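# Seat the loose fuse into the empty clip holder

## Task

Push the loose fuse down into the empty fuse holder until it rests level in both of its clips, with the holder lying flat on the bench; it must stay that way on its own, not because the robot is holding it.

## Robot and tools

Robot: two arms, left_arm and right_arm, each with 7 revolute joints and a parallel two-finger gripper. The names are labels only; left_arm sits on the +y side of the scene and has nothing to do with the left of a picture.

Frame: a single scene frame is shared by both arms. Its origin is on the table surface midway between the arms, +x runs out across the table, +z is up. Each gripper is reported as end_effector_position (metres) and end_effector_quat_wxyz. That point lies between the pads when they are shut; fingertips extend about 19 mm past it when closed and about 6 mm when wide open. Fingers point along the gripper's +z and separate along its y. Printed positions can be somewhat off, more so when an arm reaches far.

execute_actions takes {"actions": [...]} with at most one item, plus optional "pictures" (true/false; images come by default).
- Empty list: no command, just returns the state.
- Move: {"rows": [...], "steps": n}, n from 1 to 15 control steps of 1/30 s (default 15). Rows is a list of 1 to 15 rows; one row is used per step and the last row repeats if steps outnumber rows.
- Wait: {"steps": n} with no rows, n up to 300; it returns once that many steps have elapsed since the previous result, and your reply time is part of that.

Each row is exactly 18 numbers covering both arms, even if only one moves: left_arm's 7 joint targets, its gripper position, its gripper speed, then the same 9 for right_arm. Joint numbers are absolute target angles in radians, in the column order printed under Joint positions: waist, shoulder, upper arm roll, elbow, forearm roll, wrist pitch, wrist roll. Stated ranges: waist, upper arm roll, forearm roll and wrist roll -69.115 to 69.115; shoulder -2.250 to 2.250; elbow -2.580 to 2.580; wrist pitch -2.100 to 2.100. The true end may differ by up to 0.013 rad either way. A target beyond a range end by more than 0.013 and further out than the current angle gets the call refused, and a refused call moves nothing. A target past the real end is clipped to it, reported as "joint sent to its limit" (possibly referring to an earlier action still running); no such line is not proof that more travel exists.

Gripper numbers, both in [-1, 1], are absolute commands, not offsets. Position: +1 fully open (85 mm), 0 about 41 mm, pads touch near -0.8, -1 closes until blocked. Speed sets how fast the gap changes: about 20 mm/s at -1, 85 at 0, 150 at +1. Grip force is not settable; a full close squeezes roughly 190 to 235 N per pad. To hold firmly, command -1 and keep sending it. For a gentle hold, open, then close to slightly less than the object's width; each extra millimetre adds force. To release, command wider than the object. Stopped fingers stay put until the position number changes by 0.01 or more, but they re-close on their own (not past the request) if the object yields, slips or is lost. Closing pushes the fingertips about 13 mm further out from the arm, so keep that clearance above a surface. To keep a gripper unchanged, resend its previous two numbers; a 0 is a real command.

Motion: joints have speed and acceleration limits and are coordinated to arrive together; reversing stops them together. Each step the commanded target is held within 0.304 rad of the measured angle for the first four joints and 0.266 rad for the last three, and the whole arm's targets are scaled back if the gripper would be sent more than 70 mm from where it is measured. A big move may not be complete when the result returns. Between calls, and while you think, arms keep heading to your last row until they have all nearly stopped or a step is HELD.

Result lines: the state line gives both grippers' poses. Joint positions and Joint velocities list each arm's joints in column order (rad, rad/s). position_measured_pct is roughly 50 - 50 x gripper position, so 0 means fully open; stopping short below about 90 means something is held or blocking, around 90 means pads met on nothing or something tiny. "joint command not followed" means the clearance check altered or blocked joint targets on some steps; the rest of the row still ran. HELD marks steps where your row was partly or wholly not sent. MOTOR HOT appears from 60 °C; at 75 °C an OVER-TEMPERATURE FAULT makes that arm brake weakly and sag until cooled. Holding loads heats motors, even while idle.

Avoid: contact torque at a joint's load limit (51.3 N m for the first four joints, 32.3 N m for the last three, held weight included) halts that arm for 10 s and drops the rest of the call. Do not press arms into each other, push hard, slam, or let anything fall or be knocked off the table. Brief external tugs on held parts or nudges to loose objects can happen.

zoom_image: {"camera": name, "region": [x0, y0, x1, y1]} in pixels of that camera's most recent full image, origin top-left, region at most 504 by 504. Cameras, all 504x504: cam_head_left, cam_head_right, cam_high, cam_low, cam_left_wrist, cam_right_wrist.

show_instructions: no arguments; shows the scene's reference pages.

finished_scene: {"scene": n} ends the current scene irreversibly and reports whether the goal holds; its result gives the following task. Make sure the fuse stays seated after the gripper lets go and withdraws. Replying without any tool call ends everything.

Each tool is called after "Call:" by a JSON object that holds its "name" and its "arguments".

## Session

Call:
{"name": "show_instructions", "arguments": {}}

Call:
{"name": "execute_actions", "arguments": {"actions": []}}

Reference images for this scene: Clip fuse holder page 1, Clip fuse holder page 2.

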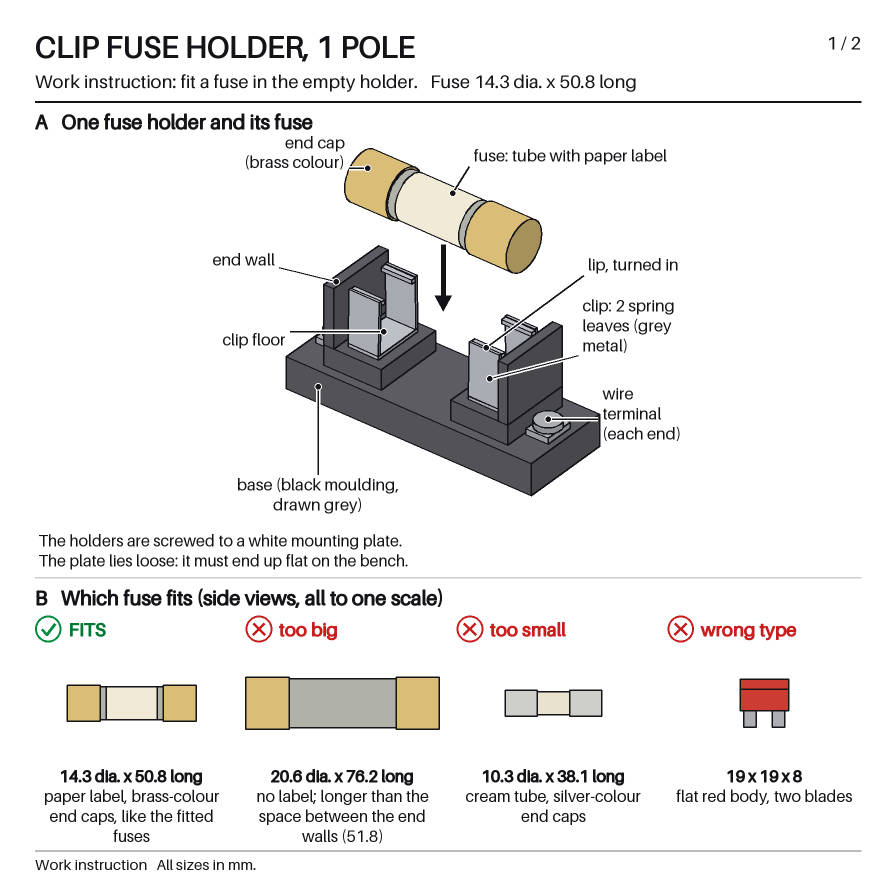

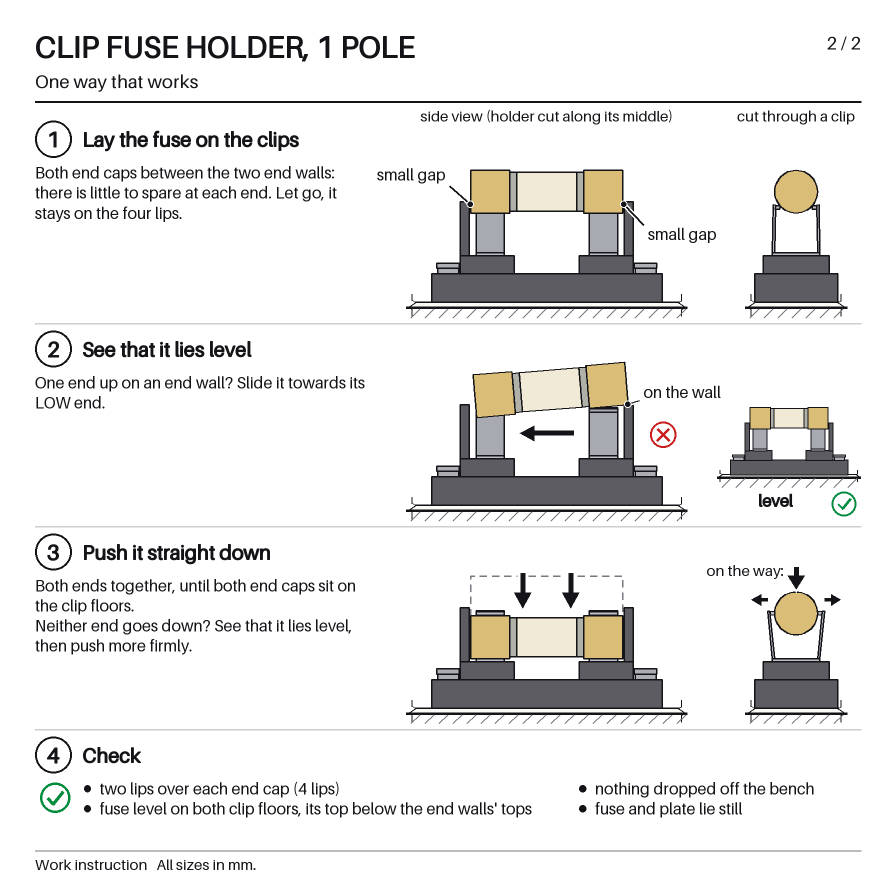

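Scene clock: 0.00 s of 4306.00 s.
left_arm: end_effector_position=(+0.4831, +0.8514, +0.2467) position_measured_pct=0.0 end_effector_quat_wxyz=(-0.018, +0.938, -0.341, +0.054) | right_arm: end_effector_position=(+0.4279, -0.2698, +0.1993) position_measured_pct=0.0 end_effector_quat_wxyz=(-0.002, -0.008, +1.000, -0.001)
Joint positions: left_arm=[-1.064  0.893 -0.287  0.666  0.322  1.548  2.973] | right_arm=[-0.058  0.432  0.002  1.66   0.001  1.055  1.519]
Joint velocities: left_arm=[ 0.001 -0.    -0.003  0.     0.001  0.     0.001] | right_arm=[-0. -0. -0. -0. -0.  0. -0.]

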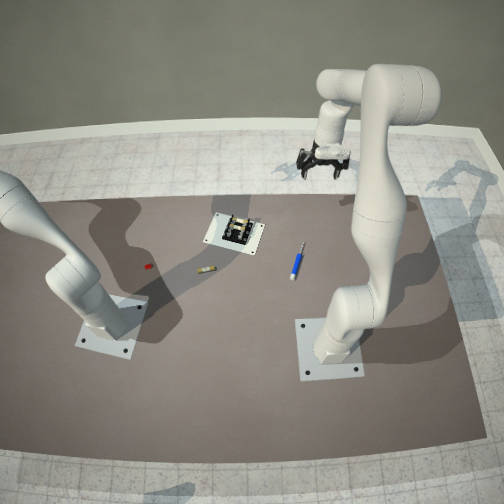

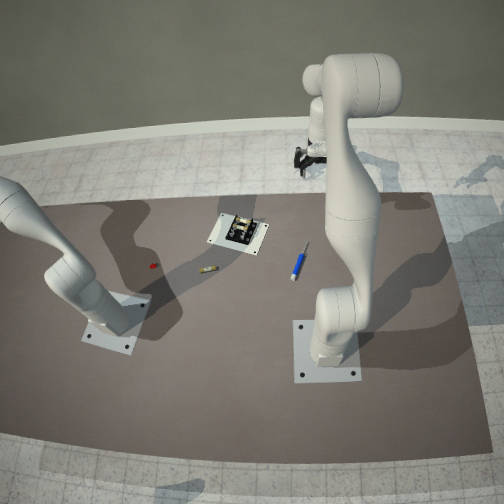

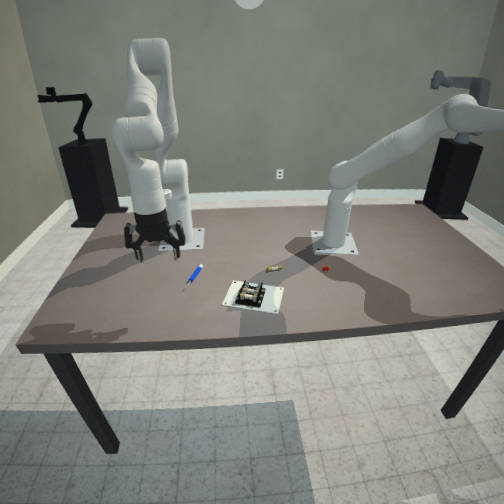

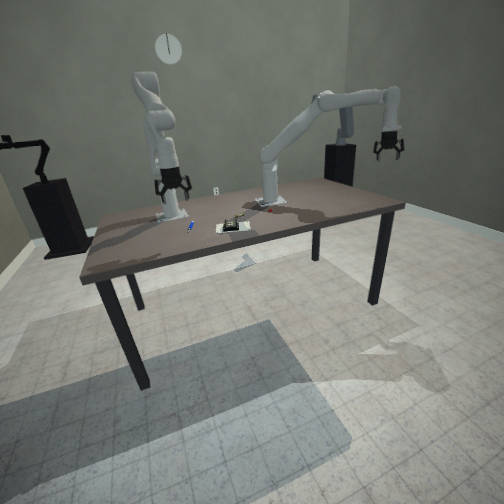

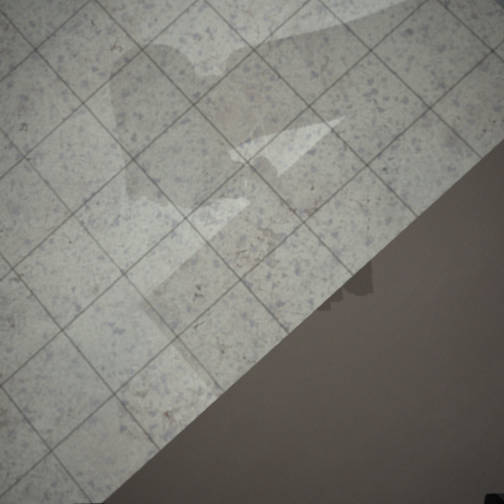

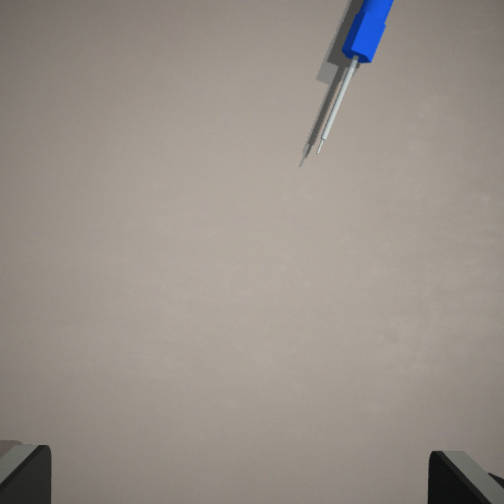

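Call:
{"name": "zoom_image", "arguments": {"camera": "cam_head_left", "region": [130, 200, 300, 300]}}

Region (130, 200, 300, 300) of cam_head_left's 504x504 image, scaled by 2.965, with more detail than that image has; it fills the top 296 rows of this view, and the rest is white.

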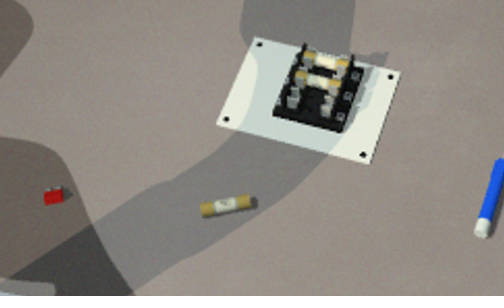

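Call:
{"name": "execute_actions", "arguments": {"actions": [{"rows": [[-1.064,0.893,-0.287,0.666,0.322,1.548,2.973,1,0,-0.9895,0.5356,0.002,1.8815,0.001,0.7245,2.3915,-0.1,0.5]], "steps": 15}], "pictures": false}}

Call:
{"name": "execute_actions", "arguments": {"actions": [{"steps": 32}]}}

Scene clock: 2.73 s of 4306.00 s.
left_arm: end_effector_position=(+0.4827, +0.8514, +0.2465) position_measured_pct=0.0 end_effector_quat_wxyz=(-0.018, +0.939, -0.340, +0.054) | right_arm: end_effector_position=(+0.3818, -0.1188, +0.1235) position_measured_pct=50.4 end_effector_quat_wxyz=(-0.003, -0.336, +0.942, -0.001)
Joint positions: left_arm=[-1.064  0.893 -0.287  0.666  0.322  1.548  2.973] | right_arm=[-0.421  0.509  0.003  1.825  0.001  0.814  1.827]
Joint velocities: left_arm=[ 0.001  0.001 -0.    -0.    -0.001 -0.001 -0.   ] | right_arm=[-0.952  0.099 -0.003  0.215 -0.001 -0.343  0.832]
Steps of this call (steps 1 to 67: nothing new was sent; steps 68 to 82: all 15 steps of this action). Readings (joint positions | what the end effector reports):
68: left_arm=[-1.064 0.893 -0.287 0.666 0.322 1.548 2.973] | right_arm=[-0.060 0.432 0.002 1.661 0.001 1.054 1.519] | left_arm position_measured_pct=0.0 | right_arm position_measured_pct=0.0
69: left_arm=[-1.064 0.893 -0.287 0.666 0.322 1.548 2.973] | right_arm=[-0.067 0.434 0.003 1.664 0.001 1.049 1.523] | left_arm position_measured_pct=0.0 | right_arm position_measured_pct=0.8
71: left_arm=[-1.064 0.893 -0.287 0.666 0.322 1.548 2.973] | right_arm=[-0.097 0.444 0.005 1.683 0.002 1.026 1.547] | left_arm position_measured_pct=0.0 | right_arm position_measured_pct=6.3
75: left_arm=[-1.064 0.893 -0.287 0.666 0.322 1.548 2.973] | right_arm=[-0.206 0.475 0.003 1.749 0.001 0.935 1.639] | left_arm position_measured_pct=0.0 | right_arm position_measured_pct=21.8
82: the state above

Scene clock: 3.80 s of 4306.00 s.
left_arm: end_effector_position=(+0.4827, +0.8514, +0.2465) position_measured_pct=0.0 end_effector_quat_wxyz=(-0.018, +0.939, -0.340, +0.054) | right_arm: end_effector_position=(+0.2304, +0.0670, +0.1000) position_measured_pct=54.8 end_effector_quat_wxyz=(-0.000, +0.789, -0.614, +0.001)
Joint positions: left_arm=[-1.064  0.893 -0.287  0.666  0.322  1.548  2.973] | right_arm=[-0.989  0.536  0.002  1.881  0.001  0.724  2.392]
Joint velocities: left_arm=[-0.001 -0.     0.     0.     0.     0.     0.001] | right_arm=[-0.003  0.     0.     0.001  0.001  0.001  0.001]
Steps of this call (steps 1 to 32: the robot went on to your last target). Readings (joint positions | what the end effector reports):
1: left_arm=[-1.064 0.893 -0.287 0.666 0.322 1.548 2.973] | right_arm=[-0.453 0.513 0.003 1.831 0.001 0.803 1.855] | left_arm position_measured_pct=0.0 | right_arm position_measured_pct=52.4
2: left_arm=[-1.064 0.893 -0.287 0.666 0.322 1.548 2.973] | right_arm=[-0.485 0.515 0.003 1.837 0.001 0.793 1.883] | left_arm position_measured_pct=0.0 | right_arm position_measured_pct=53.6
4: left_arm=[-1.064 0.893 -0.287 0.666 0.322 1.548 2.973] | right_arm=[-0.549 0.520 0.002 1.847 0.001 0.778 1.939] | left_arm position_measured_pct=0.0 | right_arm position_measured_pct=54.8
8: left_arm=[-1.064 0.893 -0.287 0.666 0.322 1.548 2.973] | right_arm=[-0.679 0.526 0.002 1.861 0.001 0.756 2.053] | left_arm position_measured_pct=0.0 | right_arm position_measured_pct=54.8
32: the state above

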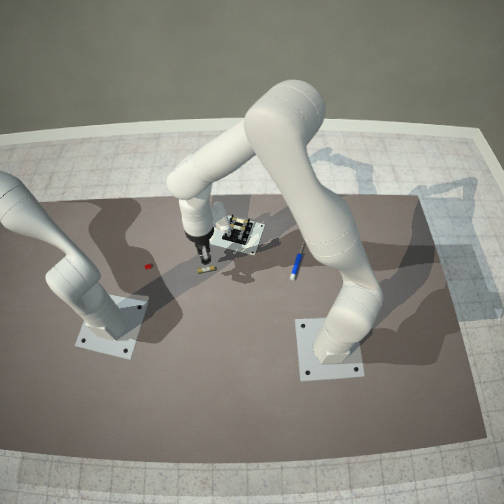

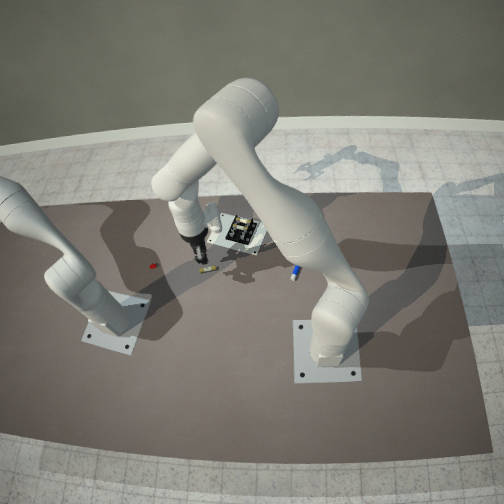

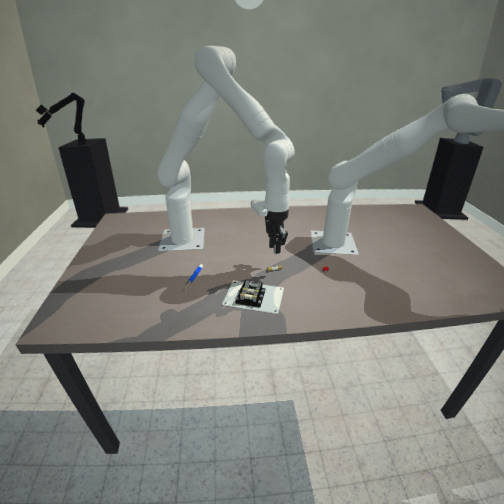

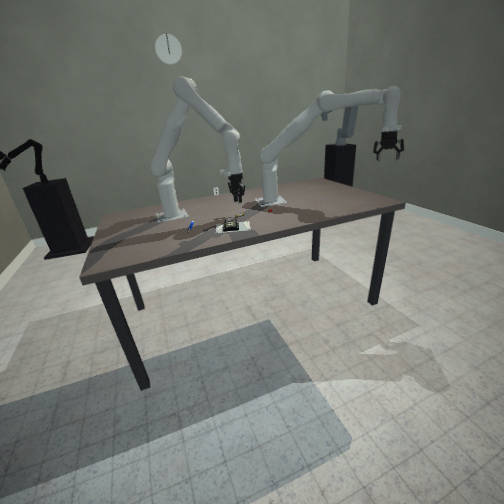

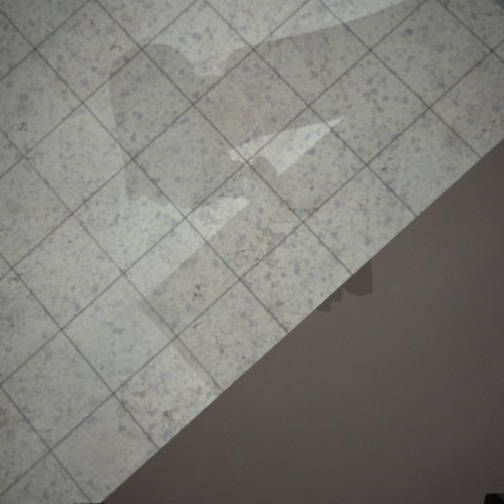

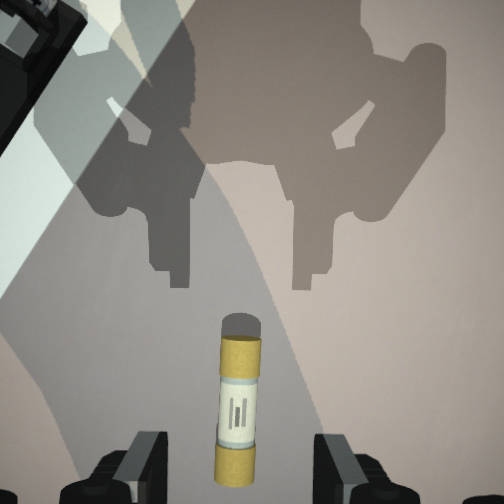

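Call:
{"name": "execute_actions", "arguments": {"actions": [{"rows": [[-1.064,0.893,-0.287,0.666,0.322,1.548,2.973,1,0,-0.9945,0.7032,0.002,1.923,0.001,0.5154,2.3515,-0.1,0.5]], "steps": 15}], "pictures": false}}

Call:
{"name": "execute_actions", "arguments": {"actions": [{"steps": 8}]}}

Scene clock: 5.70 s of 4306.00 s.
left_arm: end_effector_position=(+0.4827, +0.8514, +0.2465) position_measured_pct=0.0 end_effector_quat_wxyz=(-0.018, +0.939, -0.340, +0.054) | right_arm: end_effector_position=(+0.2312, +0.0722, +0.0221) position_measured_pct=54.8 end_effector_quat_wxyz=(-0.001, +0.779, -0.627, +0.001)
Joint positions: left_arm=[-1.064  0.893 -0.287  0.666  0.322  1.548  2.973] | right_arm=[-0.994  0.7    0.002  1.923  0.001  0.515  2.352]
Joint velocities: left_arm=[ 0.     0.    -0.    -0.    -0.    -0.    -0.001] | right_arm=[ 0.     0.025  0.     0.     0.    -0.002  0.   ]
Steps of this call (steps 1 to 15: the robot went on to your last target; steps 16 to 42: nothing new was sent; steps 43 to 57: all 15 steps of this action). Readings (joint positions | what the end effector reports):
43: left_arm=[-1.064 0.893 -0.287 0.666 0.322 1.548 2.973] | right_arm=[-0.990 0.537 0.002 1.882 0.001 0.723 2.391] | left_arm position_measured_pct=0.0 | right_arm position_measured_pct=54.8
44: left_arm=[-1.064 0.893 -0.287 0.666 0.322 1.548 2.973] | right_arm=[-0.990 0.544 0.002 1.883 0.001 0.717 2.390] | left_arm position_measured_pct=0.0 | right_arm position_measured_pct=54.8
46: left_arm=[-1.064 0.893 -0.287 0.666 0.322 1.548 2.973] | right_arm=[-0.991 0.573 0.002 1.889 0.001 0.684 2.384] | left_arm position_measured_pct=0.0 | right_arm position_measured_pct=54.8
50: left_arm=[-1.064 0.893 -0.287 0.666 0.322 1.548 2.973] | right_arm=[-0.993 0.669 0.002 1.914 0.001 0.561 2.360] | left_arm position_measured_pct=0.0 | right_arm position_measured_pct=54.8
57: the state above

Scene clock: 5.97 s of 4306.00 s.
left_arm: end_effector_position=(+0.4827, +0.8514, +0.2465) position_measured_pct=0.0 end_effector_quat_wxyz=(-0.018, +0.939, -0.340, +0.054) | right_arm: end_effector_position=(+0.2308, +0.0717, +0.0210) position_measured_pct=54.8 end_effector_quat_wxyz=(-0.000, +0.779, -0.627, +0.001)
Joint positions: left_arm=[-1.064  0.893 -0.287  0.666  0.322  1.548  2.973] | right_arm=[-0.994  0.703  0.002  1.923  0.001  0.515  2.351]
Joint velocities: left_arm=[-0.001 -0.001  0.    -0.    -0.     0.    -0.001] | right_arm=[-0.     0.003  0.    -0.    -0.    -0.     0.001]
Steps of this call (steps 1 to 8: the robot went on to your last target). Readings (joint positions | what the end effector reports):
1: left_arm=[-1.064 0.893 -0.287 0.666 0.322 1.548 2.973] | right_arm=[-0.994 0.701 0.002 1.923 0.001 0.515 2.352] | left_arm position_measured_pct=0.0 | right_arm position_measured_pct=54.8
2: left_arm=[-1.064 0.893 -0.287 0.666 0.322 1.548 2.973] | right_arm=[-0.994 0.702 0.002 1.923 0.001 0.515 2.352] | left_arm position_measured_pct=0.0 | right_arm position_measured_pct=54.8
4: left_arm=[-1.064 0.893 -0.287 0.666 0.322 1.548 2.973] | right_arm=[-0.994 0.702 0.002 1.923 0.001 0.515 2.351] | left_arm position_measured_pct=0.0 | right_arm position_measured_pct=54.8
8: the state above

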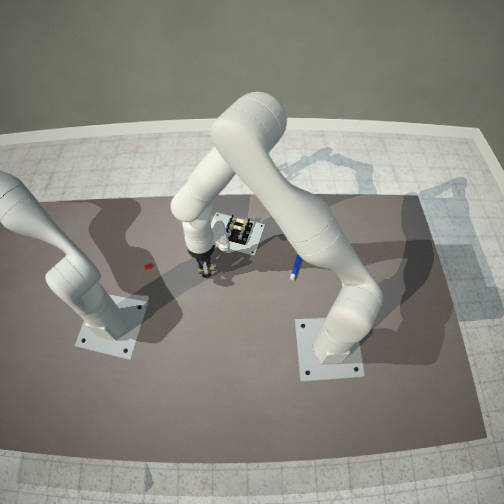

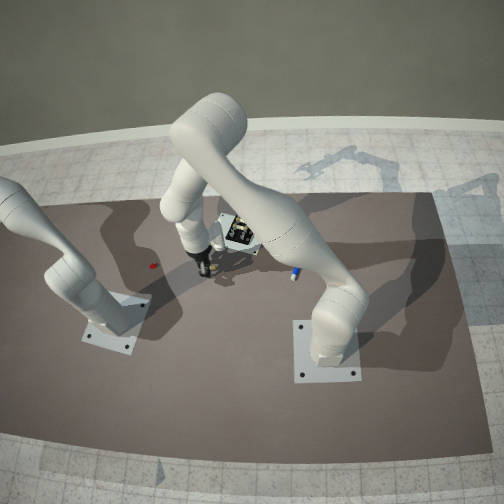

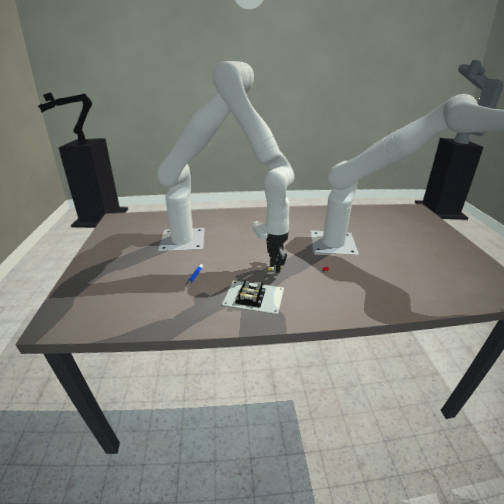

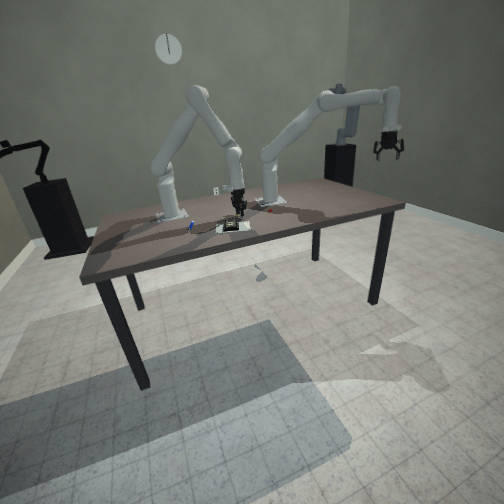

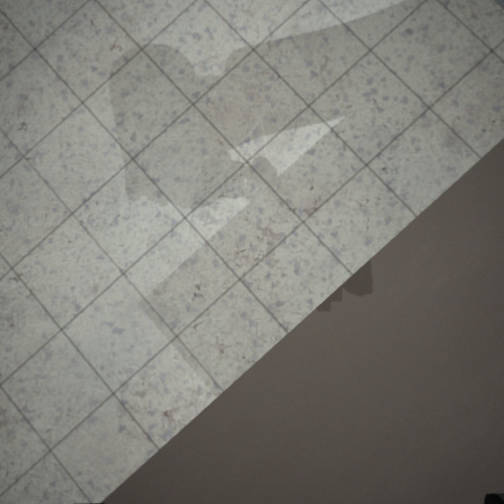

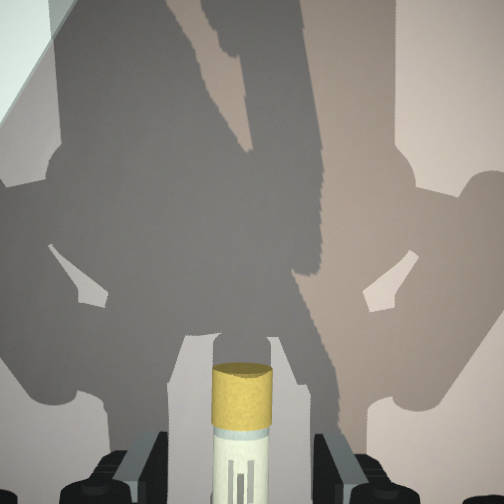

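Call:
{"name": "execute_actions", "arguments": {"actions": [{"rows": [[-1.064,0.893,-0.287,0.666,0.322,1.548,2.973,1,0,-0.9945,0.7032,0.002,1.923,0.001,0.5154,2.3515,-1,0.3]], "steps": 13}], "pictures": false}}

Call:
{"name": "execute_actions", "arguments": {"actions": [{"rows": [[-1.064,0.893,-0.287,0.666,0.322,1.548,2.973,1,0,-0.9945,0.599,0.002,1.8215,0.001,0.7211,2.3515,-1,0.3],[-1.064,0.893,-0.287,0.666,0.322,1.548,2.973,1,0,-0.9945,0.599,0.002,1.8215,0.001,0.7211,2.3515,-1,0.3],[-1.064,0.893,-0.287,0.666,0.322,1.548,2.973,1,0,-0.9945,0.599,0.002,1.8215,0.001,0.7211,2.3515,-1,0.3],[-1.064,0.893,-0.287,0.666,0.322,1.548,2.973,1,0,-0.9945,0.599,0.002,1.8215,0.001,0.7211,2.3515,-1,0.3],[-1.064,0.893,-0.287,0.666,0.322,1.548,2.973,1,0,-0.9945,0.599,0.002,1.8215,0.001,0.7211,2.3515,-1,0.3],[-1.064,0.893,-0.287,0.666,0.322,1.548,2.973,1,0,-0.9945,0.599,0.002,1.8215,0.001,0.7211,2.3515,-1,0.3],[-1.064,0.893,-0.287,0.666,0.322,1.548,2.973,1,0,-0.6763,0.599,0.002,1.8215,0.001,0.7211,2.1247,-1,0.3]], "steps": 15}], "pictures": false}}

Call:
{"name": "execute_actions", "arguments": {"actions": [{"steps": 20}]}}

Scene clock: 8.90 s of 4306.00 s.
left_arm: end_effector_position=(+0.4827, +0.8514, +0.2465) position_measured_pct=0.0 end_effector_quat_wxyz=(-0.018, +0.939, -0.340, +0.054) | right_arm: end_effector_position=(+0.2309, +0.0718, +0.0213) position_measured_pct=81.7 end_effector_quat_wxyz=(-0.000, +0.779, -0.627, +0.001)
Joint positions: left_arm=[-1.064  0.893 -0.287  0.666  0.322  1.548  2.973] | right_arm=[-0.994  0.702  0.002  1.923  0.001  0.516  2.351]
Joint velocities: left_arm=[ 0.002  0.001  0.     0.    -0.    -0.001  0.   ] | right_arm=[-0.001  0.    -0.    -0.     0.    -0.001 -0.001]
Steps of this call (steps 1 to 15: the robot went on to your last target; steps 16 to 75: nothing new was sent; steps 76 to 88: all 13 steps of this action). Readings (joint positions | what the end effector reports):
76: left_arm=[-1.064 0.893 -0.287 0.666 0.322 1.548 2.973] | right_arm=[-0.994 0.703 0.002 1.923 0.001 0.515 2.351] | left_arm position_measured_pct=0.0 | right_arm position_measured_pct=54.8
77: left_arm=[-1.064 0.893 -0.287 0.666 0.322 1.548 2.973] | right_arm=[-0.994 0.703 0.002 1.923 0.001 0.515 2.352] | left_arm position_measured_pct=0.0 | right_arm position_measured_pct=55.6
79: left_arm=[-1.064 0.893 -0.287 0.666 0.322 1.548 2.973] | right_arm=[-0.994 0.703 0.002 1.923 0.001 0.515 2.351] | left_arm position_measured_pct=0.0 | right_arm position_measured_pct=60.7
83: left_arm=[-1.064 0.893 -0.287 0.666 0.322 1.548 2.973] | right_arm=[-0.995 0.703 0.002 1.923 0.001 0.515 2.351] | left_arm position_measured_pct=0.0 | right_arm position_measured_pct=74.6
88: the state above

Scene clock: 9.40 s of 4306.00 s.
left_arm: end_effector_position=(+0.4827, +0.8514, +0.2465) position_measured_pct=0.0 end_effector_quat_wxyz=(-0.018, +0.939, -0.340, +0.054) | right_arm: end_effector_position=(+0.3001, +0.0344, +0.0834) position_measured_pct=81.7 end_effector_quat_wxyz=(-0.001, -0.675, +0.738, -0.001)
Joint positions: left_arm=[-1.064  0.893 -0.287  0.666  0.322  1.548  2.973] | right_arm=[-0.815  0.602  0.001  1.822  0.001  0.719  2.227]
Joint velocities: left_arm=[ 0.001 -0.001 -0.001 -0.    -0.    -0.001  0.   ] | right_arm=[ 0.925 -0.012  0.013 -0.006  0.002  0.004 -0.683]
Steps of this call (steps 1 to 15: all 15 steps of this action). Readings (joint positions | what the end effector reports):
1: left_arm=[-1.064 0.893 -0.287 0.666 0.322 1.548 2.973] | right_arm=[-0.994 0.701 0.002 1.922 0.001 0.517 2.351] | left_arm position_measured_pct=0.0 | right_arm position_measured_pct=81.7
2: left_arm=[-1.064 0.893 -0.287 0.666 0.322 1.548 2.973] | right_arm=[-0.994 0.695 0.002 1.918 0.001 0.528 2.351] | left_arm position_measured_pct=0.0 | right_arm position_measured_pct=81.7
4: left_arm=[-1.064 0.893 -0.287 0.666 0.322 1.548 2.973] | right_arm=[-0.994 0.667 0.002 1.893 0.001 0.579 2.351] | left_arm position_measured_pct=0.0 | right_arm position_measured_pct=81.7
8: left_arm=[-1.064 0.893 -0.287 0.666 0.322 1.548 2.973] | right_arm=[-0.987 0.607 0.001 1.828 0.000 0.706 2.348] | left_arm position_measured_pct=0.0 | right_arm position_measured_pct=81.7
15: the state above

Scene clock: 10.07 s of 4306.00 s.
left_arm: end_effector_position=(+0.4827, +0.8514, +0.2465) position_measured_pct=0.0 end_effector_quat_wxyz=(-0.018, +0.939, -0.340, +0.054) | right_arm: end_effector_position=(+0.3403, -0.0129, +0.0849) position_measured_pct=81.7 end_effector_quat_wxyz=(+0.000, -0.581, +0.814, -0.001)
Joint positions: left_arm=[-1.064  0.893 -0.287  0.666  0.322  1.548  2.973] | right_arm=[-0.677  0.599  0.002  1.821  0.001  0.721  2.125]
Joint velocities: left_arm=[-0.003 -0.001  0.     0.    -0.    -0.001  0.001] | right_arm=[ 0.001  0.001 -0.    -0.001 -0.    -0.     0.001]
Steps of this call (steps 1 to 20: the robot went on to your last target). Readings (joint positions | what the end effector reports):
1: left_arm=[-1.064 0.893 -0.287 0.666 0.322 1.548 2.973] | right_arm=[-0.784 0.602 0.002 1.822 0.001 0.720 2.204] | left_arm position_measured_pct=0.0 | right_arm position_measured_pct=81.7
2: left_arm=[-1.064 0.893 -0.287 0.666 0.322 1.548 2.973] | right_arm=[-0.756 0.601 0.002 1.822 0.001 0.720 2.183] | left_arm position_measured_pct=0.0 | right_arm position_measured_pct=81.7
4: left_arm=[-1.064 0.893 -0.287 0.666 0.322 1.548 2.973] | right_arm=[-0.712 0.600 0.004 1.821 0.002 0.721 2.148] | left_arm position_measured_pct=0.0 | right_arm position_measured_pct=81.7
8: left_arm=[-1.064 0.893 -0.287 0.666 0.322 1.548 2.973] | right_arm=[-0.684 0.599 0.004 1.822 0.002 0.721 2.125] | left_arm position_measured_pct=0.0 | right_arm position_measured_pct=81.7
20: the state above

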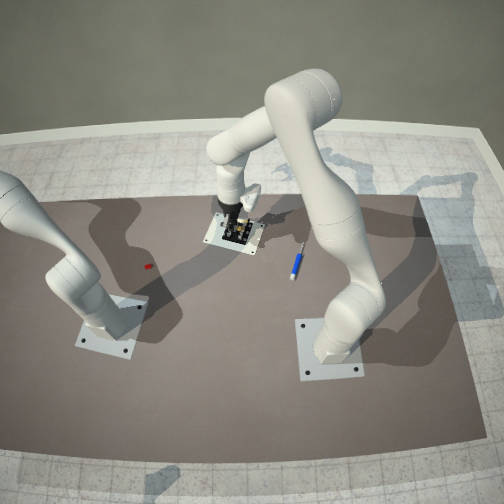

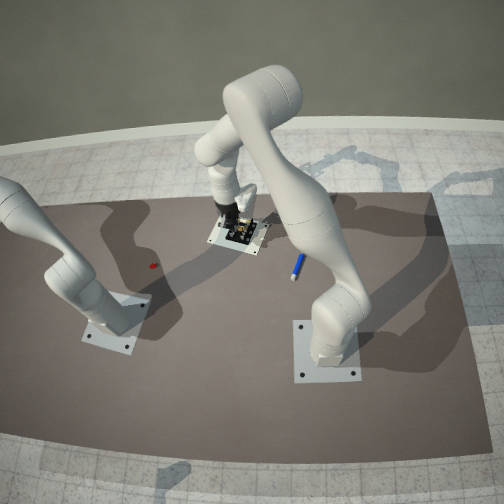

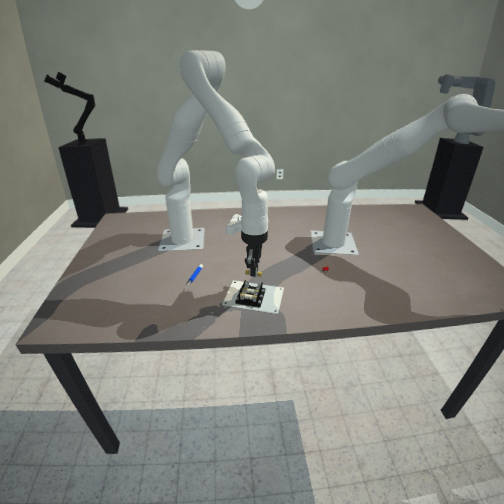

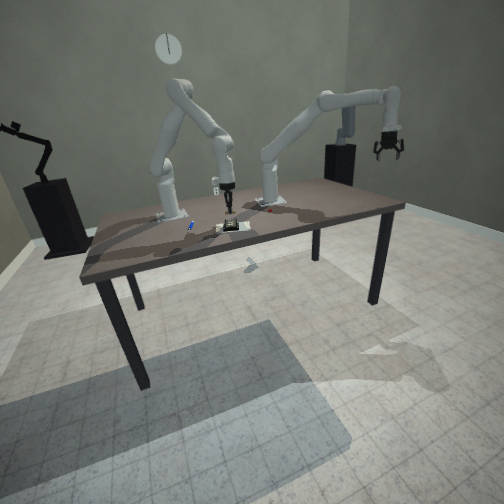

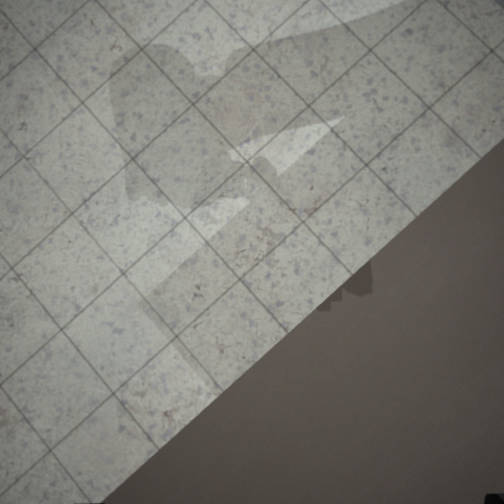

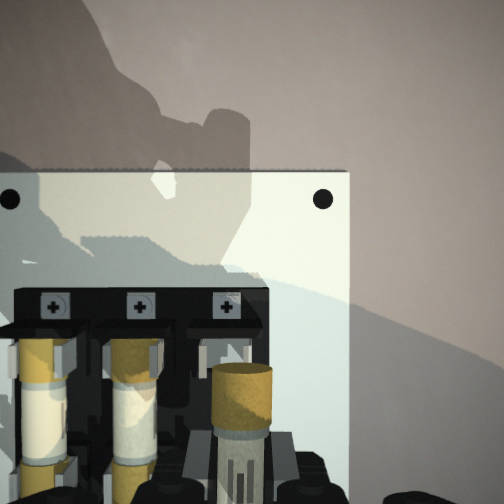

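Call:
{"name": "zoom_image", "arguments": {"camera": "cam_right_wrist", "region": [100, 280, 300, 430]}}

Region (100, 280, 300, 430) of cam_right_wrist's 504x504 image, scaled by 2.520; it fills the top 378 rows of this view, and the rest is white.

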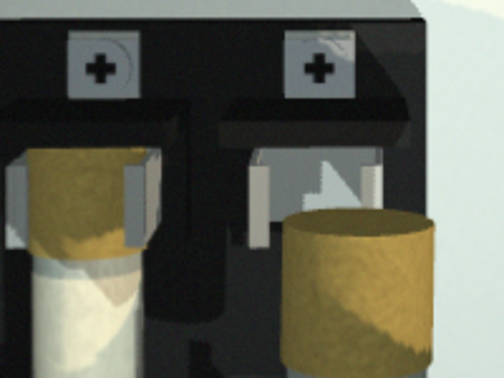

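Call:
{"name": "execute_actions", "arguments": {"actions": [{"rows": [[-1.064,0.893,-0.287,0.666,0.322,1.548,2.973,1,0,-0.666,0.6533,0.002,1.8354,0.001,0.6529,2.148,-1,0.3]], "steps": 15}], "pictures": false}}

Call:
{"name": "execute_actions", "arguments": {"actions": [{"steps": 4}]}}

Call:
{"name": "zoom_image", "arguments": {"camera": "cam_right_wrist", "region": [140, 310, 300, 430]}}

Scene clock: 12.33 s of 4306.00 s.
left_arm: end_effector_position=(+0.4827, +0.8514, +0.2465) position_measured_pct=0.0 end_effector_quat_wxyz=(-0.018, +0.939, -0.340, +0.054) | right_arm: end_effector_position=(+0.3446, -0.0154, +0.0581) position_measured_pct=81.7 end_effector_quat_wxyz=(+0.000, -0.586, +0.810, -0.001)
Joint positions: left_arm=[-1.064  0.893 -0.287  0.666  0.322  1.548  2.973] | right_arm=[-0.666  0.653  0.002  1.835  0.001  0.653  2.148]
Joint velocities: left_arm=[-0.001 -0.001 -0.    -0.     0.001 -0.001  0.   ] | right_arm=[-0.     0.003 -0.     0.    -0.    -0.     0.   ]
Steps of this call (steps 1 to 15: the robot went on to your last target; steps 16 to 53: nothing new was sent; steps 54 to 68: all 15 steps of this action). Readings (joint positions | what the end effector reports):
54: left_arm=[-1.064 0.893 -0.287 0.666 0.322 1.548 2.973] | right_arm=[-0.676 0.600 0.002 1.822 0.001 0.720 2.125] | left_arm position_measured_pct=0.0 | right_arm position_measured_pct=81.7
55: left_arm=[-1.064 0.893 -0.287 0.666 0.322 1.548 2.973] | right_arm=[-0.675 0.607 0.002 1.822 0.001 0.713 2.127] | left_arm position_measured_pct=0.0 | right_arm position_measured_pct=81.7
57: left_arm=[-1.064 0.893 -0.287 0.666 0.322 1.548 2.973] | right_arm=[-0.670 0.634 0.002 1.829 0.001 0.682 2.138] | left_arm position_measured_pct=0.0 | right_arm position_measured_pct=81.7
61: left_arm=[-1.064 0.893 -0.287 0.666 0.322 1.548 2.973] | right_arm=[-0.667 0.651 0.002 1.836 0.001 0.654 2.148] | left_arm position_measured_pct=0.0 | right_arm position_measured_pct=81.7
68: the state above

Scene clock: 12.47 s of 4306.00 s.
left_arm: end_effector_position=(+0.4827, +0.8514, +0.2465) position_measured_pct=0.0 end_effector_quat_wxyz=(-0.018, +0.939, -0.340, +0.054) | right_arm: end_effector_position=(+0.3445, -0.0155, +0.0580) position_measured_pct=81.7 end_effector_quat_wxyz=(+0.000, -0.586, +0.810, -0.001)
Joint positions: left_arm=[-1.064  0.893 -0.287  0.666  0.322  1.548  2.973] | right_arm=[-0.666  0.653  0.002  1.835  0.001  0.653  2.148]
Joint velocities: left_arm=[ 0.001 -0.    -0.    -0.    -0.001 -0.001 -0.   ] | right_arm=[ 0.002  0.001  0.    -0.    -0.     0.     0.001]
Steps of this call (steps 1 to 4: the robot went on to your last target). Readings (joint positions | what the end effector reports):
1: left_arm=[-1.064 0.893 -0.287 0.666 0.322 1.548 2.973] | right_arm=[-0.666 0.653 0.002 1.835 0.001 0.653 2.148] | left_arm position_measured_pct=0.0 | right_arm position_measured_pct=81.7
2: left_arm=[-1.064 0.893 -0.287 0.666 0.322 1.548 2.973] | right_arm=[-0.666 0.653 0.002 1.835 0.001 0.653 2.148] | left_arm position_measured_pct=0.0 | right_arm position_measured_pct=81.7
4: the state above

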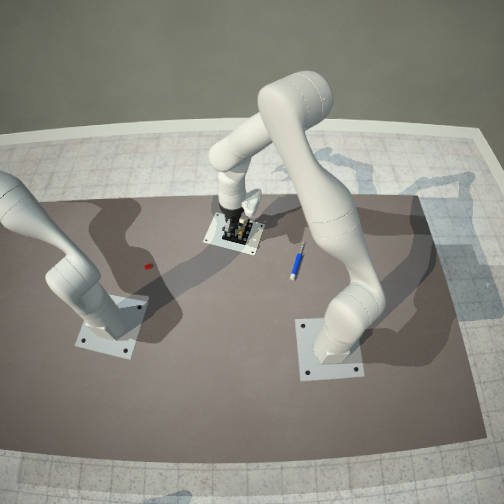

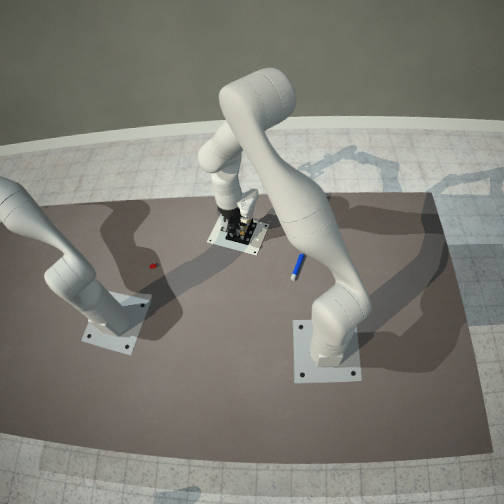

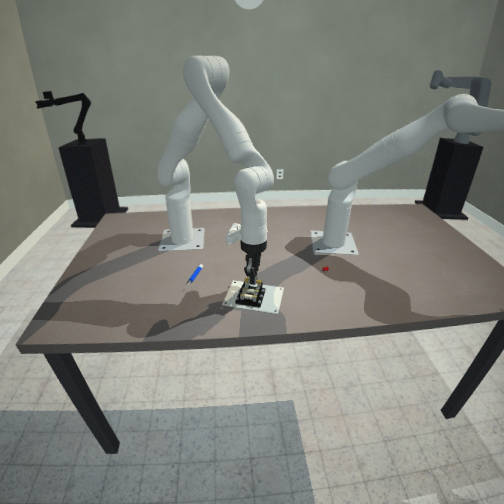

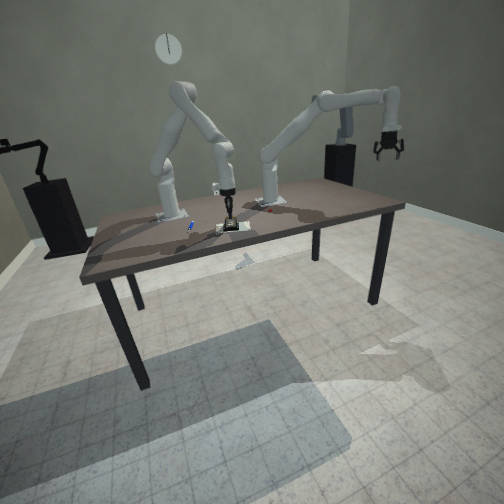

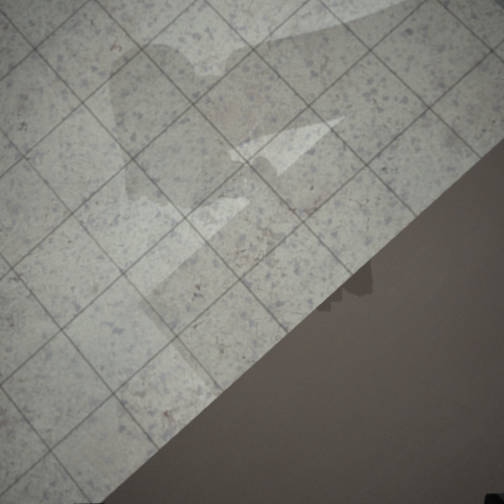

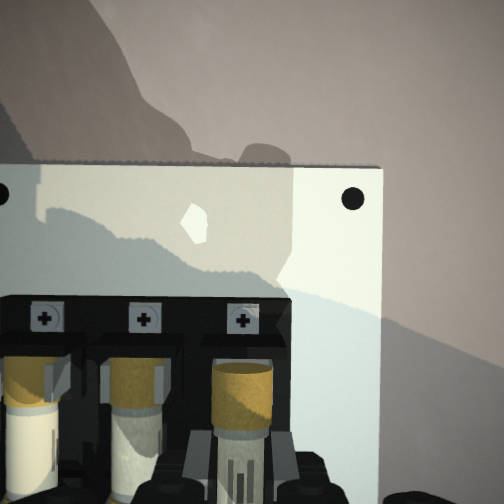

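Region (140, 310, 300, 430) of cam_right_wrist's 504x504 image, scaled by 3.150; it fills the top 378 rows of this view, and the rest is white.

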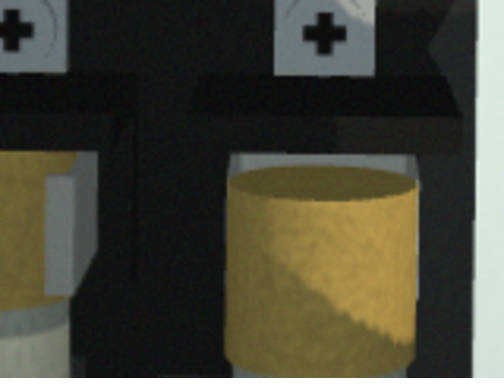

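Call:
{"name": "execute_actions", "arguments": {"actions": [{"rows": [[-1.064,0.893,-0.287,0.666,0.322,1.548,2.973,1,0,-0.6661,0.653,0.002,1.8362,0.001,0.6524,2.148,-1,0.3],[-1.064,0.893,-0.287,0.666,0.322,1.548,2.973,1,0,-0.6661,0.653,0.002,1.8362,0.001,0.6524,2.148,-1,0.3],[-1.064,0.893,-0.287,0.666,0.322,1.548,2.973,1,0,-0.6661,0.655,0.002,1.8369,0.001,0.6497,2.148,-1,0.3],[-1.064,0.893,-0.287,0.666,0.322,1.548,2.973,1,0,-0.6661,0.6569,0.002,1.8375,0.001,0.6472,2.148,-1,0.3],[-1.064,0.893,-0.287,0.666,0.322,1.548,2.973,1,0,-0.6661,0.6589,0.002,1.8382,0.001,0.6445,2.148,-1,0.3],[-1.064,0.893,-0.287,0.666,0.322,1.548,2.973,1,0,-0.6661,0.6609,0.002,1.8388,0.001,0.6419,2.148,-1,0.3],[-1.064,0.893,-0.287,0.666,0.322,1.548,2.973,1,0,-0.6661,0.6628,0.002,1.8395,0.001,0.6393,2.148,-1,0.3],[-1.064,0.893,-0.287,0.666,0.322,1.548,2.973,1,0,-0.6661,0.6648,0.002,1.8401,0.001,0.6367,2.148,-1,0.3]], "steps": 13}]}}

Call:
{"name": "zoom_image", "arguments": {"camera": "cam_right_wrist", "region": [140, 310, 300, 430]}}

Scene clock: 14.77 s of 4306.00 s.
left_arm: end_effector_position=(+0.4827, +0.8514, +0.2465) position_measured_pct=0.0 end_effector_quat_wxyz=(-0.018, +0.939, -0.340, +0.054) | right_arm: end_effector_position=(+0.3443, -0.0156, +0.0527) position_measured_pct=81.7 end_effector_quat_wxyz=(+0.000, -0.587, +0.810, -0.001)
Joint positions: left_arm=[-1.064  0.893 -0.287  0.666  0.322  1.548  2.973] | right_arm=[-0.666  0.663  0.002  1.84   0.001  0.638  2.148]
Joint velocities: left_arm=[ 0.    -0.     0.001  0.     0.001 -0.001  0.001] | right_arm=[-0.002 -0.001  0.     0.     0.    -0.    -0.001]
Steps of this call (steps 1 to 15: the robot went on to your last target; steps 16 to 56: nothing new was sent; steps 57 to 69: all 13 steps of this action). Readings (joint positions | what the end effector reports):
57: left_arm=[-1.064 0.893 -0.287 0.666 0.322 1.548 2.973] | right_arm=[-0.666 0.653 0.002 1.836 0.001 0.653 2.148] | left_arm position_measured_pct=0.0 | right_arm position_measured_pct=81.7
58: left_arm=[-1.064 0.893 -0.287 0.666 0.322 1.548 2.973] | right_arm=[-0.666 0.653 0.002 1.836 0.001 0.653 2.148] | left_arm position_measured_pct=0.0 | right_arm position_measured_pct=81.7
60: left_arm=[-1.064 0.893 -0.287 0.666 0.322 1.548 2.973] | right_arm=[-0.666 0.655 0.002 1.837 0.001 0.650 2.148] | left_arm position_measured_pct=0.0 | right_arm position_measured_pct=81.7
64: left_arm=[-1.064 0.893 -0.287 0.666 0.322 1.548 2.973] | right_arm=[-0.666 0.662 0.002 1.839 0.001 0.640 2.148] | left_arm position_measured_pct=0.0 | right_arm position_measured_pct=81.7
69: the state above

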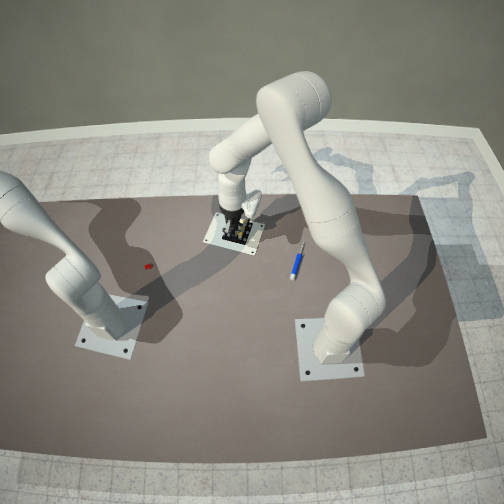

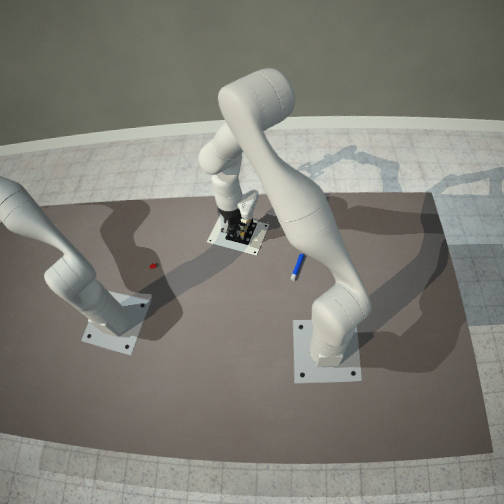

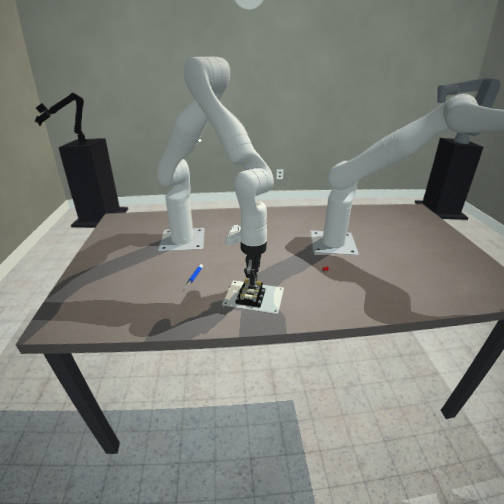

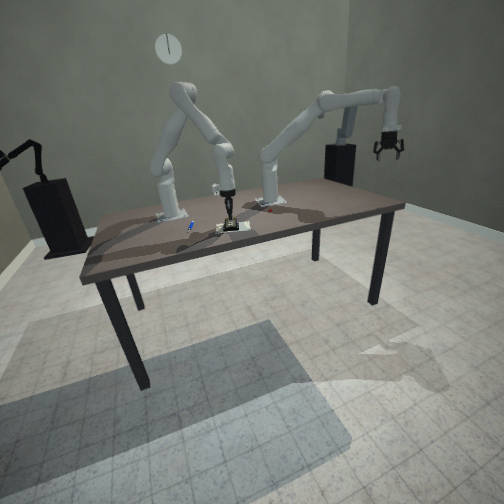

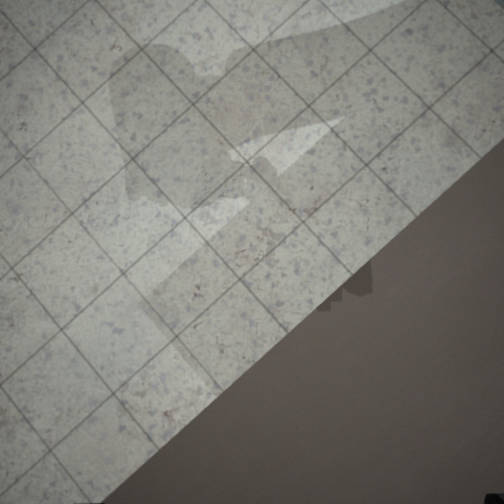

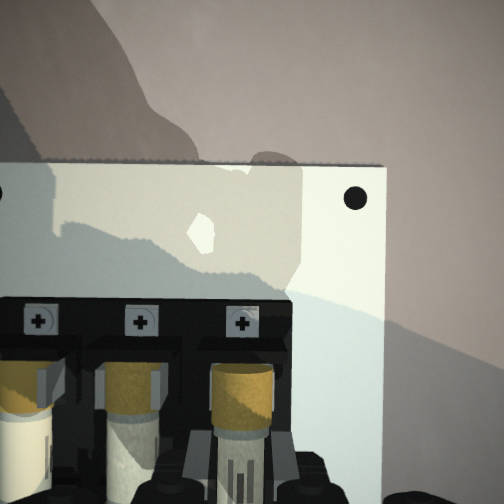

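Region (140, 310, 300, 430) of cam_right_wrist's 504x504 image, scaled by 3.150; it fills the top 378 rows of this view, and the rest is white.

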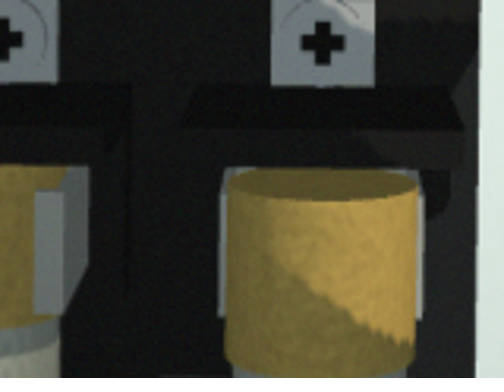

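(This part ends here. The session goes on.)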